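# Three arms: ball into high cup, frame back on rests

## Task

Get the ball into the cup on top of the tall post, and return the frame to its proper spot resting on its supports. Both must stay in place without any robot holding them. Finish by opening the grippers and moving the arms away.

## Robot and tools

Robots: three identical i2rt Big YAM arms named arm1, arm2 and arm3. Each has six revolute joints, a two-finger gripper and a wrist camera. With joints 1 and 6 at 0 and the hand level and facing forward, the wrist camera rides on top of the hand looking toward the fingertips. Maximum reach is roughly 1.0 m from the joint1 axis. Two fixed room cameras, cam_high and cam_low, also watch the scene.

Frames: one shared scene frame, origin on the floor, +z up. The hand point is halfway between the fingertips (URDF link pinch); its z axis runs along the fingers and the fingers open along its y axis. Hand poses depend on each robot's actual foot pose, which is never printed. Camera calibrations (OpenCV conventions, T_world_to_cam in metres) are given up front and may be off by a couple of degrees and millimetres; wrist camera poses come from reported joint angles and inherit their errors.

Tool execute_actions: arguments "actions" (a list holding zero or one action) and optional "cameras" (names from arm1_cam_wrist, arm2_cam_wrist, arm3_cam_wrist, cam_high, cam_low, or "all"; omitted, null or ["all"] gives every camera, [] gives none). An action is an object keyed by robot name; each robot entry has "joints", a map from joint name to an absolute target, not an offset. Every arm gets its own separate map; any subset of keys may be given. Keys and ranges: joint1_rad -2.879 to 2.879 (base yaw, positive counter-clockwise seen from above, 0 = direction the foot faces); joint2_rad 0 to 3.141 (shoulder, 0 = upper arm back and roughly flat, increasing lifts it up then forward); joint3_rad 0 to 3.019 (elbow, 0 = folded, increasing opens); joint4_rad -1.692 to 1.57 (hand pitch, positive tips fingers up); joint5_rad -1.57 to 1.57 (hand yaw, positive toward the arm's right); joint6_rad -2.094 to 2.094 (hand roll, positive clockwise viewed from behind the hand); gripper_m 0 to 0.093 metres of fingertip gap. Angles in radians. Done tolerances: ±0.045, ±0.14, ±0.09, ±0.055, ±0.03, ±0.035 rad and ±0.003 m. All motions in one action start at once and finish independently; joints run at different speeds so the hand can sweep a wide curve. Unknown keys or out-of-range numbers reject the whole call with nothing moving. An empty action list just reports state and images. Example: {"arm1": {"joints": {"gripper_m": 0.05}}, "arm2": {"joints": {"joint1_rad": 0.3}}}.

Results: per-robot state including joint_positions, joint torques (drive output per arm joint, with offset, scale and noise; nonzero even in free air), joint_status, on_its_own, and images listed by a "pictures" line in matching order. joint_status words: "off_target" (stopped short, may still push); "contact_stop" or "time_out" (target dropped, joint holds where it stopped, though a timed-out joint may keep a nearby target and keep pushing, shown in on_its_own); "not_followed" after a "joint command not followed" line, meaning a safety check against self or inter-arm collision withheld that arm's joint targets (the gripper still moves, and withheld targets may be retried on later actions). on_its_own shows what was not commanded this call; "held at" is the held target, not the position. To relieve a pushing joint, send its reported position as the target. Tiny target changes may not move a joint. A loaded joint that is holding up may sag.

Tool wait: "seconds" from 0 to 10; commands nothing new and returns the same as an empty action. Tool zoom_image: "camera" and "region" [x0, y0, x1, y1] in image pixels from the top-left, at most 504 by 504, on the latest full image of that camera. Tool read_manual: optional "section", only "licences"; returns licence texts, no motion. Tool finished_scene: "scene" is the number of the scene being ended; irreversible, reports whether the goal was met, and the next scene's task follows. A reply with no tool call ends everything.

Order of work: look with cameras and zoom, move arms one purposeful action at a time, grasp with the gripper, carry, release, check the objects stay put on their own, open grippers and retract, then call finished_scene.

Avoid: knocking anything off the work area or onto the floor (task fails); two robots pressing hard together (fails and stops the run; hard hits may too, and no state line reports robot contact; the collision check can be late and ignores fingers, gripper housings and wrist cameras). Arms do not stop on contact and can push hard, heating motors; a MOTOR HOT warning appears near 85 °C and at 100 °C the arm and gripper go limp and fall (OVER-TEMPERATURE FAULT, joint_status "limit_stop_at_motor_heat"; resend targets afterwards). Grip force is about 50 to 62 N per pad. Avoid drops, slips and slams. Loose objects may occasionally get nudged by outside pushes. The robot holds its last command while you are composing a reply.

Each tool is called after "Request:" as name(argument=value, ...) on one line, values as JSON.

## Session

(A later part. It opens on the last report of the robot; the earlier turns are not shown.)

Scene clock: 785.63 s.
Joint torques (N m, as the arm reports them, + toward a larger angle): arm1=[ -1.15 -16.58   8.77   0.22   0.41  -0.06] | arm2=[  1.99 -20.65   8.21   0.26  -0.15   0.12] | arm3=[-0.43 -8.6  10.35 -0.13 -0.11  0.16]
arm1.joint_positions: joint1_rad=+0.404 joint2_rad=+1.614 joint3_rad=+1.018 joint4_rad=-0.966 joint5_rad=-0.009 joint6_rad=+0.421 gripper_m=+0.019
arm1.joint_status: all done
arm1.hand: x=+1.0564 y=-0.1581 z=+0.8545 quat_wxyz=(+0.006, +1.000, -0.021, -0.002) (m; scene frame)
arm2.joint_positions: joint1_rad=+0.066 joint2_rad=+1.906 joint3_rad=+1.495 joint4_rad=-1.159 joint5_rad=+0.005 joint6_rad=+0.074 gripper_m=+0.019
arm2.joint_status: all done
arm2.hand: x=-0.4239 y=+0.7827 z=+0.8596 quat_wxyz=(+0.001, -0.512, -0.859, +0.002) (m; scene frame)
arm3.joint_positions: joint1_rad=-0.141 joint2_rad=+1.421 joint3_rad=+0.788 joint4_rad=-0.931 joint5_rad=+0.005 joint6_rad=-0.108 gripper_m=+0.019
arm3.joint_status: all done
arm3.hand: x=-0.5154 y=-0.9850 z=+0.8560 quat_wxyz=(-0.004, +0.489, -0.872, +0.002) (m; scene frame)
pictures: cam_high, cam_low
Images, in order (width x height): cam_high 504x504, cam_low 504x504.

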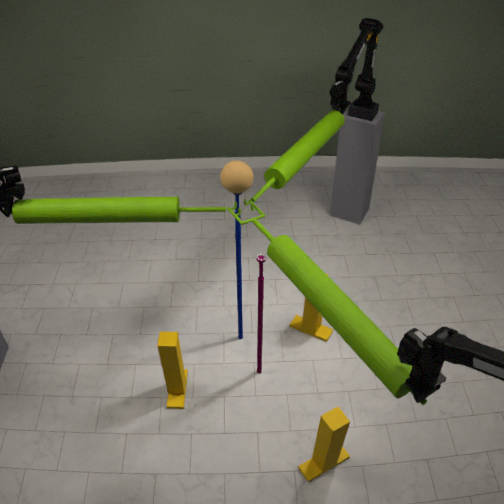

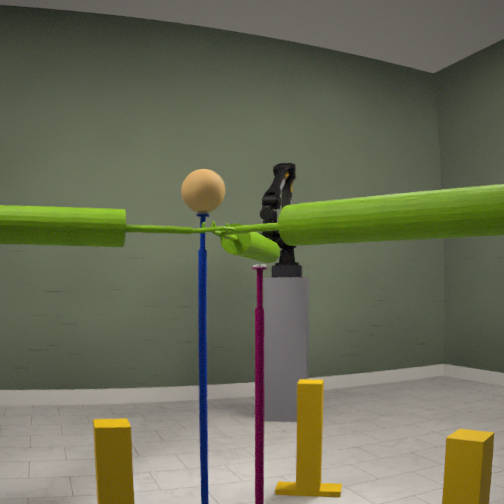

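Request:
execute_actions(actions=[{"arm1":{"joints":{"joint1_rad":0.054,"joint2_rad":1.681,"joint3_rad":1.127,"joint4_rad":-0.968,"joint6_rad":0.070}},"arm2":{"joints":{"joint1_rad":0.145,"joint2_rad":1.554,"joint3_rad":1.009,"joint4_rad":-0.988,"joint6_rad":0.155}},"arm3":{"joints":{"joint1_rad":0.161,"joint2_rad":1.655,"joint3_rad":1.097,"joint4_rad":-0.968,"joint6_rad":0.200}}}], cameras=["cam_high","cam_low"])

Scene clock: 820.07 s.
Joint torques (N m, as the arm reports them, + toward a larger angle): arm1=[ -2.15 -18.63  12.89   0.29   0.2   -0.12] | arm2=[  1.11 -13.75   7.38   0.22  -0.1    0.07] | arm3=[ -0.07 -13.14   9.85  -0.31  -0.08   0.18]
arm1.joint_positions: joint1_rad=+0.059 joint2_rad=+1.687 joint3_rad=+1.080 joint4_rad=-0.970 joint5_rad=-0.006 joint6_rad=+0.076 gripper_m=+0.019
arm1.joint_status: all done
arm1.hand: x=+1.0048 y=-0.0159 z=+0.8441 quat_wxyz=(+0.003, +1.000, -0.021, +0.003) (m; scene frame)
arm2.joint_positions: joint1_rad=+0.144 joint2_rad=+1.568 joint3_rad=+1.008 joint4_rad=-1.000 joint5_rad=+0.004 joint6_rad=+0.150 gripper_m=+0.019
arm2.joint_status: all done
arm2.hand: x=-0.4758 y=+0.9240 z=+0.8528 quat_wxyz=(-0.004, -0.511, -0.859, +0.004) (m; scene frame)
arm3.joint_positions: joint1_rad=+0.154 joint2_rad=+1.667 joint3_rad=+1.061 joint4_rad=-0.962 joint5_rad=+0.004 joint6_rad=+0.190 gripper_m=+0.019
arm3.joint_status: all done
arm3.hand: x=-0.5685 y=-0.8440 z=+0.8496 quat_wxyz=(-0.002, +0.488, -0.873, +0.002) (m; scene frame)
pictures: cam_high, cam_low
Images, in order (width x height): cam_high 504x504, cam_low 504x504.

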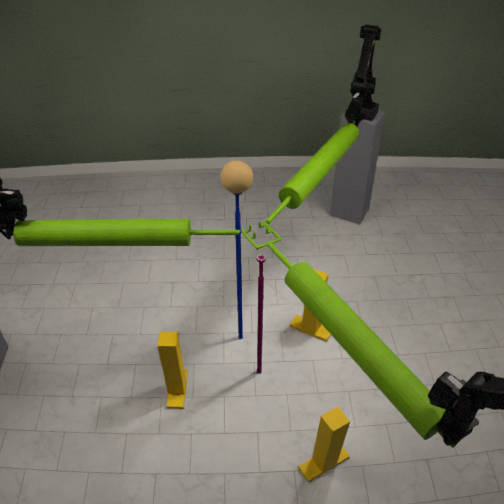

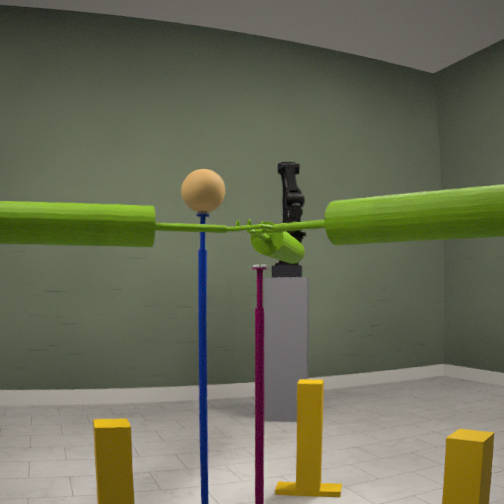

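Request:
execute_actions(actions=[{"arm1":{"joints":{"joint1_rad":-0.237,"joint2_rad":1.920,"joint3_rad":1.330,"joint4_rad":-0.918,"joint6_rad":-0.220}},"arm2":{"joints":{"joint1_rad":0.311,"joint2_rad":1.288,"joint3_rad":0.543,"joint4_rad":-0.803,"joint6_rad":0.322}},"arm3":{"joints":{"joint1_rad":0.352,"joint2_rad":2.002,"joint3_rad":1.468,"joint4_rad":-0.993,"joint6_rad":0.396}}}], cameras=["cam_high","cam_low"])

Scene clock: 831.83 s.
Joint torques (N m, as the arm reports them, + toward a larger angle): arm1=[ -1.68 -22.15  12.33   0.02   0.19  -0.15] | arm2=[ 1.58 -8.87  5.64 -0.07 -0.18  0.13] | arm3=[  0.15 -18.37  10.14  -0.7   -0.04   0.16]
arm1.joint_positions: joint1_rad=-0.230 joint2_rad=+1.937 joint3_rad=+1.280 joint4_rad=-0.919 joint5_rad=-0.006 joint6_rad=-0.213 gripper_m=+0.019
arm1.joint_status: all done
arm1.hand: x=+0.9448 y=+0.1310 z=+0.7896 quat_wxyz=(+0.003, +1.000, -0.021, +0.002) (m; scene frame)
arm2.joint_positions: joint1_rad=+0.301 joint2_rad=+1.308 joint3_rad=+0.547 joint4_rad=-0.811 joint5_rad=+0.006 joint6_rad=+0.311 gripper_m=+0.019
arm2.joint_status: all done
arm2.hand: x=-0.5351 y=+1.0704 z=+0.7966 quat_wxyz=(+0.001, -0.514, -0.858, +0.003) (m; scene frame)
arm3.joint_positions: joint1_rad=+0.346 joint2_rad=+2.015 joint3_rad=+1.428 joint4_rad=-0.977 joint5_rad=+0.004 joint6_rad=+0.387 gripper_m=+0.019
arm3.joint_status: all done
arm3.hand: x=-0.6289 y=-0.6984 z=+0.7976 quat_wxyz=(-0.003, +0.486, -0.874, +0.000) (m; scene frame)
pictures: cam_high, cam_low
Images, in order (width x height): cam_high 504x504, cam_low 504x504.

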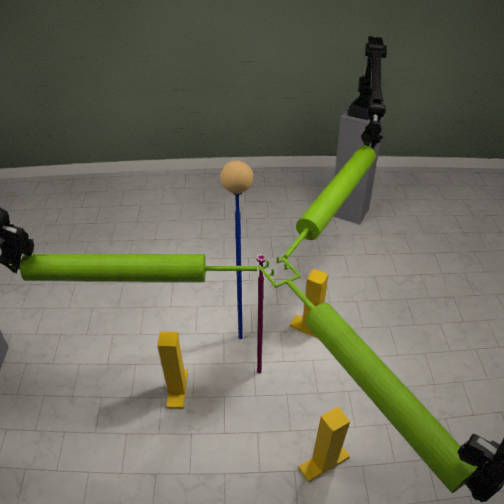

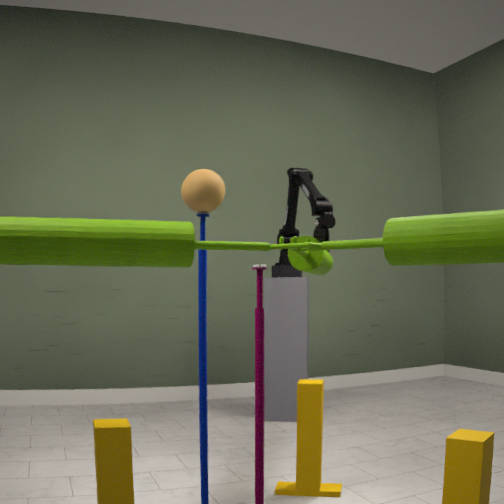

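Request:
execute_actions(actions=[{"arm1":{"joints":{"joint2_rad":2.138,"joint3_rad":1.253,"joint4_rad":-0.665}},"arm2":{"joints":{"joint1_rad":0.318,"joint2_rad":1.716,"joint3_rad":0.460,"joint4_rad":-0.305}},"arm3":{"joints":{"joint1_rad":0.348,"joint2_rad":2.208,"joint3_rad":1.400,"joint4_rad":-0.743}}}], cameras=["cam_high"])

Scene clock: 851.97 s.
Joint torques (N m, as the arm reports them, + toward a larger angle): arm1=[ -2.22 -25.89   5.65   0.29  -0.12  -0.1 ] | arm2=[ 1.73 -9.66  1.67  0.22 -0.05  0.15] | arm3=[ -0.02 -20.21   5.38  -0.43   0.07   0.18]
arm1.joint_positions: joint1_rad=-0.235 joint2_rad=+2.172 joint3_rad=+1.258 joint4_rad=-0.666 joint5_rad=+0.001 joint6_rad=-0.218 gripper_m=+0.019
arm1.joint_status: all done
arm1.hand: x=+0.9447 y=+0.1348 z=+0.6651 quat_wxyz=(+0.001, +1.000, -0.021, +0.004) (m; scene frame)
arm2.joint_positions: joint1_rad=+0.306 joint2_rad=+1.719 joint3_rad=+0.466 joint4_rad=-0.317 joint5_rad=+0.003 joint6_rad=+0.311 gripper_m=+0.019
arm2.joint_status: all done
arm2.hand: x=-0.5342 y=+1.0726 z=+0.6783 quat_wxyz=(+0.000, -0.511, -0.860, +0.001) (m; scene frame)
arm3.joint_positions: joint1_rad=+0.343 joint2_rad=+2.239 joint3_rad=+1.408 joint4_rad=-0.736 joint5_rad=+0.001 joint6_rad=+0.385 gripper_m=+0.019
arm3.joint_status: all done
arm3.hand: x=-0.6275 y=-0.6966 z=+0.6690 quat_wxyz=(-0.001, +0.486, -0.874, +0.000) (m; scene frame)
pictures: cam_high
Images, in order (width x height): cam_high 504x504.

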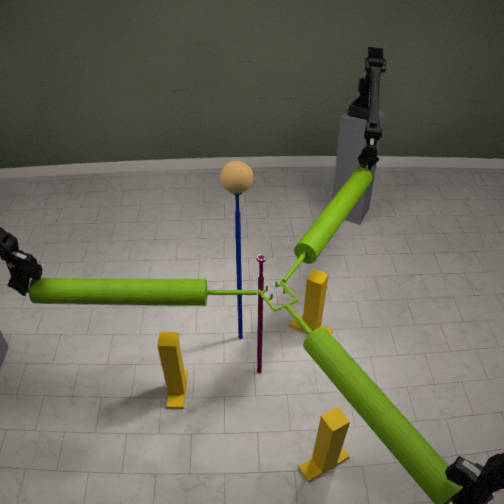

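Request:
execute_actions(actions=[{"arm1":{"joints":{"joint1_rad":-0.232,"joint2_rad":2.386,"joint3_rad":1.330,"joint4_rad":-0.468,"joint6_rad":-0.213}},"arm2":{"joints":{"joint2_rad":2.214,"joint3_rad":0.547,"joint4_rad":0.118}},"arm3":{"joints":{"joint2_rad":2.437,"joint3_rad":1.477,"joint4_rad":-0.564}}}], cameras=["cam_low"])

Scene clock: 861.23 s.
Joint torques (N m, as the arm reports them, + toward a larger angle): arm1=[ -2.07 -25.51   6.96   0.44  -0.1   -0.05] | arm2=[  1.5  -11.46  -1.66   0.16  -0.1    0.11] | arm3=[  0.31 -20.44   6.66  -0.32   0.08   0.22]
arm1.joint_positions: joint1_rad=-0.223 joint2_rad=+2.411 joint3_rad=+1.303 joint4_rad=-0.469 joint5_rad=+0.001 joint6_rad=-0.210 gripper_m=+0.019
arm1.joint_status: all done
arm1.hand: x=+0.9481 y=+0.1275 z=+0.5538 quat_wxyz=(+0.001, +1.000, -0.019, +0.003) (m; scene frame)
arm2.joint_positions: joint1_rad=+0.311 joint2_rad=+2.214 joint3_rad=+0.549 joint4_rad=+0.107 joint5_rad=+0.004 joint6_rad=+0.314 gripper_m=+0.019
arm2.joint_status: all done
arm2.hand: x=-0.5291 y=+1.0691 z=+0.5587 quat_wxyz=(-0.006, -0.510, -0.860, +0.003) (m; scene frame)
arm3.joint_positions: joint1_rad=+0.338 joint2_rad=+2.457 joint3_rad=+1.450 joint4_rad=-0.557 joint5_rad=+0.001 joint6_rad=+0.380 gripper_m=+0.019
arm3.joint_status: all done
arm3.hand: x=-0.6251 y=-0.7012 z=+0.5604 quat_wxyz=(-0.002, +0.486, -0.874, -0.001) (m; scene frame)
pictures: cam_low
Images, in order (width x height): cam_low 504x504.

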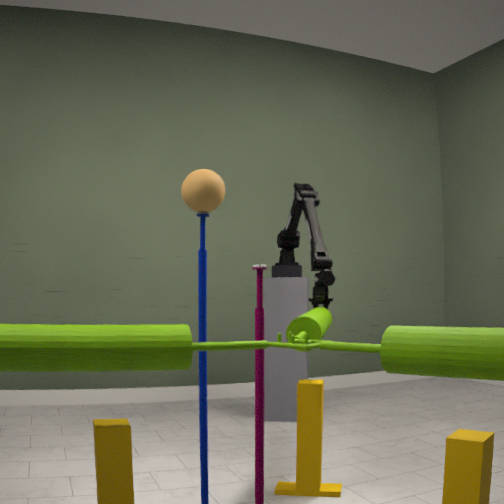

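Request:
execute_actions(actions=[{"arm1":{"joints":{"joint1_rad":-0.242,"joint2_rad":2.618,"joint3_rad":1.459,"joint4_rad":-0.362,"joint6_rad":-0.216}},"arm2":{"joints":{"joint1_rad":0.309,"joint2_rad":2.559,"joint3_rad":0.686,"joint4_rad":0.303,"joint6_rad":0.316}},"arm3":{"joints":{"joint1_rad":0.354,"joint2_rad":2.665,"joint3_rad":1.616,"joint4_rad":-0.480}}}], cameras=["cam_low","cam_high"])

Scene clock: 881.57 s.
Joint torques (N m, as the arm reports them, + toward a larger angle): arm1=[ -2.65 -26.32   5.96   0.25  -0.14  -0.11] | arm2=[  0.82 -11.96  -3.75   0.21   0.01   0.04] | arm3=[  0.19 -20.13   6.1   -0.12   0.03   0.19]
arm1.joint_positions: joint1_rad=-0.229 joint2_rad=+2.640 joint3_rad=+1.435 joint4_rad=-0.369 joint5_rad=+0.000 joint6_rad=-0.211 gripper_m=+0.019
arm1.joint_status: all done
arm1.hand: x=+0.9440 y=+0.1317 z=+0.4596 quat_wxyz=(+0.000, +1.000, -0.022, +0.001) (m; scene frame)
arm2.joint_positions: joint1_rad=+0.311 joint2_rad=+2.556 joint3_rad=+0.693 joint4_rad=+0.294 joint5_rad=+0.002 joint6_rad=+0.314 gripper_m=+0.019
arm2.joint_status: all done
arm2.hand: x=-0.5328 y=+1.0732 z=+0.4636 quat_wxyz=(+0.000, -0.510, -0.860, +0.001) (m; scene frame)
arm3.joint_positions: joint1_rad=+0.344 joint2_rad=+2.681 joint3_rad=+1.589 joint4_rad=-0.477 joint5_rad=+0.002 joint6_rad=+0.386 gripper_m=+0.019
arm3.joint_status: all done
arm3.hand: x=-0.6279 y=-0.6973 z=+0.4647 quat_wxyz=(-0.001, +0.486, -0.874, +0.001) (m; scene frame)
pictures: cam_high, cam_low
Images, in order (width x height): cam_high 504x504, cam_low 504x504.

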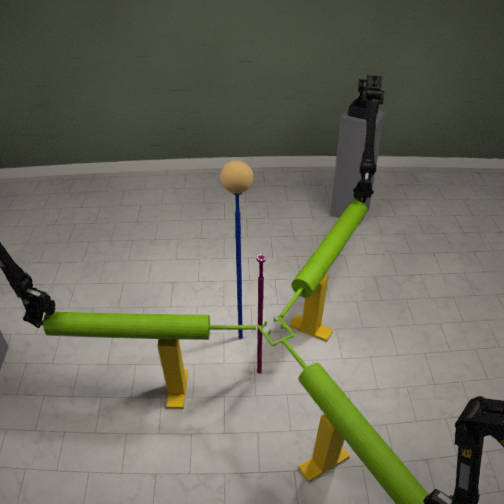

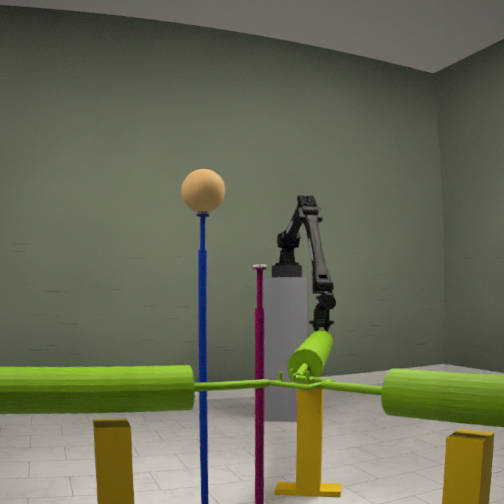

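Request:
execute_actions(actions=[{"arm1":{"joints":{"joint2_rad":2.706,"joint3_rad":1.500,"joint4_rad":-0.341}},"arm2":{"joints":{"joint2_rad":2.648,"joint3_rad":0.738,"joint4_rad":0.330}},"arm3":{"joints":{"joint2_rad":2.750,"joint3_rad":1.662,"joint4_rad":-0.465}}}], cameras=["cam_low","cam_high"])

Scene clock: 887.60 s.
Joint torques (N m, as the arm reports them, + toward a larger angle): arm1=[ -2.94 -23.84   5.69   0.93  -0.16  -0.08] | arm2=[  0.96 -12.84  -4.17  -0.13  -0.01  -0.01] | arm3=[ -0.44 -18.21   6.08   0.04   0.12   0.19]
arm1.joint_positions: joint1_rad=-0.230 joint2_rad=+2.700 joint3_rad=+1.479 joint4_rad=-0.352 joint5_rad=+0.001 joint6_rad=-0.211 gripper_m=+0.019
arm1.joint_status: all done
arm1.hand: x=+0.9433 y=+0.1322 z=+0.4354 quat_wxyz=(+0.000, +1.000, -0.022, +0.001) (m; scene frame)
arm2.joint_positions: joint1_rad=+0.311 joint2_rad=+2.641 joint3_rad=+0.745 joint4_rad=+0.326 joint5_rad=+0.002 joint6_rad=+0.314 gripper_m=+0.019
arm2.joint_status: all done
arm2.hand: x=-0.5331 y=+1.0735 z=+0.4368 quat_wxyz=(+0.000, -0.510, -0.860, +0.001) (m; scene frame)
arm3.joint_positions: joint1_rad=+0.346 joint2_rad=+2.737 joint3_rad=+1.634 joint4_rad=-0.470 joint5_rad=+0.001 joint6_rad=+0.386 gripper_m=+0.019
arm3.joint_status: all done
arm3.hand: x=-0.6288 y=-0.6967 z=+0.4418 quat_wxyz=(+0.001, +0.486, -0.874, +0.003) (m; scene frame)
pictures: cam_high, cam_low
Images, in order (width x height): cam_high 504x504, cam_low 504x504.

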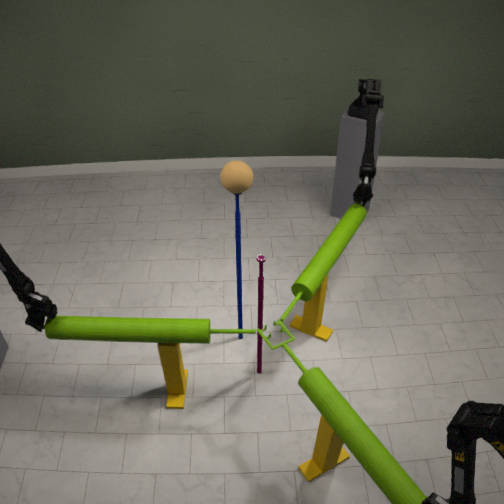

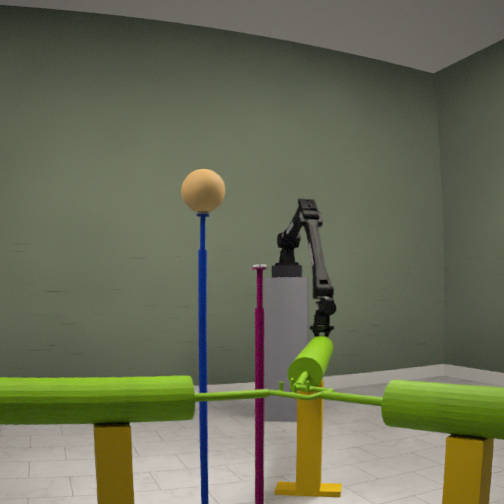

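Request:
execute_actions(actions=[{"arm1":{"joints":{"joint1_rad":-0.230,"joint2_rad":2.700,"joint3_rad":1.479,"joint4_rad":-0.352,"gripper_m":0.08}},"arm2":{"joints":{"joint2_rad":2.641,"joint3_rad":0.745,"joint4_rad":0.326,"gripper_m":0.08}},"arm3":{"joints":{"joint1_rad":0.346,"joint2_rad":2.737,"joint3_rad":1.634,"joint4_rad":-0.470,"gripper_m":0.08}}}], cameras=[])

Scene clock: 893.43 s.
Joint torques (N m, as the arm reports them, + toward a larger angle): arm1=[ -2.03 -23.64   3.58   0.14  -0.13  -0.11] | arm2=[  1.23 -12.79  -3.57  -0.07   0.01   0.01] | arm3=[ -0.82 -20.04   4.01   0.     0.08   0.17]
arm1.joint_positions: joint1_rad=-0.230 joint2_rad=+2.700 joint3_rad=+1.479 joint4_rad=-0.352 joint5_rad=+0.001 joint6_rad=-0.211 gripper_m=+0.080
arm1.joint_status: all done
arm1.hand: x=+0.9433 y=+0.1322 z=+0.4354 quat_wxyz=(+0.000, +1.000, -0.022, +0.001) (m; scene frame)
arm2.joint_positions: joint1_rad=+0.311 joint2_rad=+2.641 joint3_rad=+0.745 joint4_rad=+0.326 joint5_rad=+0.002 joint6_rad=+0.314 gripper_m=+0.080
arm2.joint_status: all done
arm2.hand: x=-0.5331 y=+1.0735 z=+0.4368 quat_wxyz=(+0.000, -0.510, -0.860, +0.001) (m; scene frame)
arm3.joint_positions: joint1_rad=+0.346 joint2_rad=+2.737 joint3_rad=+1.634 joint4_rad=-0.470 joint5_rad=+0.001 joint6_rad=+0.386 gripper_m=+0.080
arm3.joint_status: all done
arm3.hand: x=-0.6288 y=-0.6967 z=+0.4418 quat_wxyz=(+0.001, +0.486, -0.874, +0.003) (m; scene frame)
pictures: none
No camera images: the call's "cameras" was empty. Leave "cameras" out to get every camera's image.

Request:
execute_actions(actions=[{"arm1":{"joints":{"joint2_rad":1.70,"joint3_rad":0.95,"joint4_rad":-0.85}},"arm2":{"joints":{"joint2_rad":1.30,"joint3_rad":0.55,"joint4_rad":-0.81}},"arm3":{"joints":{"joint2_rad":1.70,"joint3_rad":1.0,"joint4_rad":-0.90}}}])

Scene clock: 920.73 s.
Joint torques (N m, as the arm reports them, + toward a larger angle): arm1=[ -1.23 -14.79   6.72  -0.04  -0.11  -0.13] | arm2=[ 1.13 -7.32  6.28 -0.6   0.02  0.03] | arm3=[ -0.7  -11.66   6.19  -0.71   0.06   0.19]
arm1.joint_positions: joint1_rad=-0.230 joint2_rad=+1.687 joint3_rad=+0.963 joint4_rad=-0.840 joint5_rad=+0.001 joint6_rad=-0.211 gripper_m=+0.080
arm1.joint_status: all done
arm1.hand: x=+1.0425 y=+0.1065 z=+0.8092 quat_wxyz=(-0.001, +1.000, -0.022, -0.004) (m; scene frame)
arm2.joint_positions: joint1_rad=+0.311 joint2_rad=+1.301 joint3_rad=+0.549 joint4_rad=-0.797 joint5_rad=+0.002 joint6_rad=+0.314 gripper_m=+0.080
arm2.joint_status: all done
arm2.hand: x=-0.5290 y=+1.0695 z=+0.7988 quat_wxyz=(-0.010, -0.510, -0.860, +0.003) (m; scene frame)
arm3.joint_positions: joint1_rad=+0.346 joint2_rad=+1.692 joint3_rad=+1.009 joint4_rad=-0.888 joint5_rad=+0.001 joint6_rad=+0.387 gripper_m=+0.080
arm3.joint_status: all done
arm3.hand: x=-0.6520 y=-0.8306 z=+0.8235 quat_wxyz=(+0.000, +0.486, -0.874, +0.002) (m; scene frame)
pictures: arm1_cam_wrist, arm2_cam_wrist, arm3_cam_wrist, cam_high, cam_low
camera_calibration (this result's frames):
arm1_cam_wrist: T_world_to_cam=[[0.0377759, 0.999238, -0.00980813, -0.13851], [0.833169, -0.0260755, 0.552403, -1.30478], [0.551726, -0.0290393, -0.83352, 0.223513], [0, 0, 0, 1]] pos_world=[0.96902, 0.110872, 0.90571]
arm2_cam_wrist: T_world_to_cam=[[-0.881304, -0.472235, -0.0172528, 0.053476], [-0.398919, 0.723914, 0.562861, -1.43006], [-0.253313, 0.502934, -0.826371, 0.113451], [0, 0, 0, 1]] pos_world=[-0.494609, 1.00343, 0.899598]
arm3_cam_wrist: T_world_to_cam=[[0.85363, -0.520751, 0.0115952, 0.112295], [-0.424246, -0.682175, 0.595527, -1.3323], [-0.302212, -0.513279, -0.803252, 0.158224], [0, 0, 0, 1]] pos_world=[-0.613263, -0.76917, 0.919211]
Images, in order (width x height): arm1_cam_wrist 504x504, arm2_cam_wrist 504x504, arm3_cam_wrist 504x504, cam_high 504x504, cam_low 504x504.

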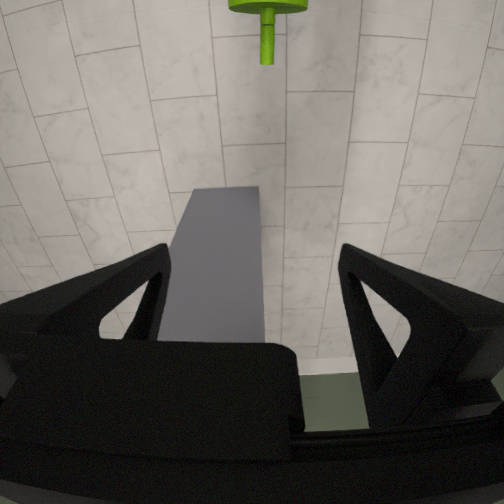

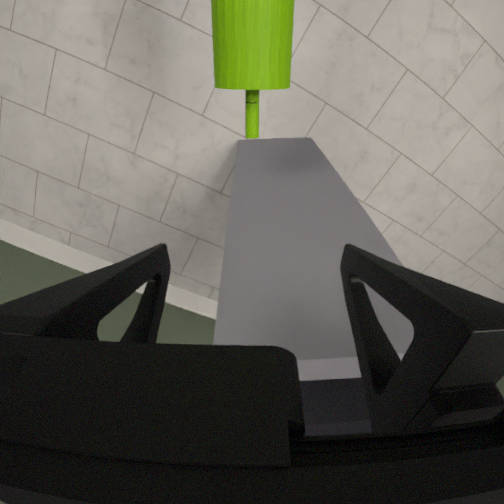

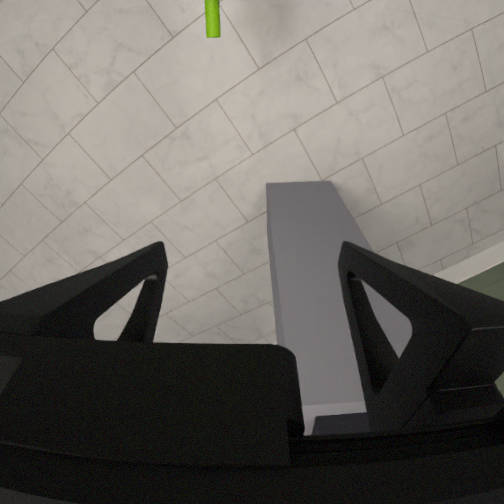

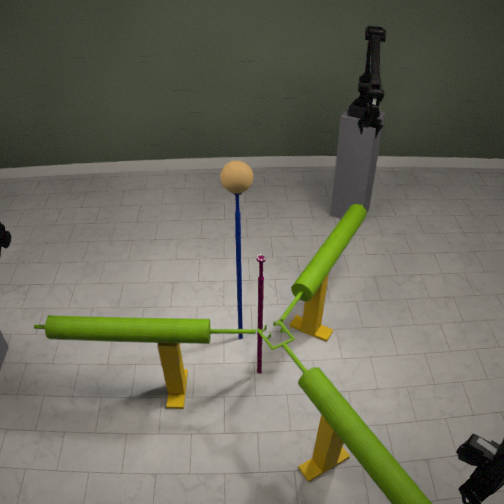

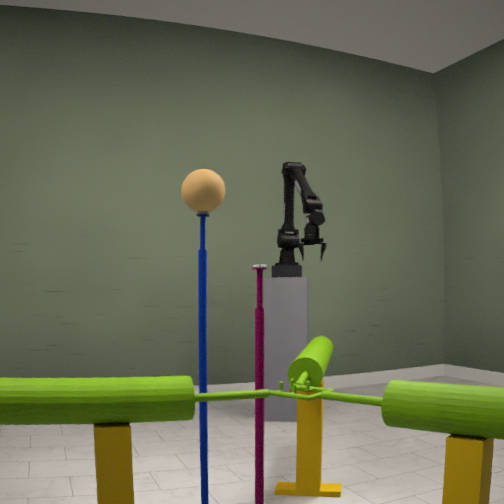

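The ball is seated in the high cup, the frame is back on its rests, and the arms are clear.

Request:
finished_scene(scene=1)

The scene is finished: the task was done.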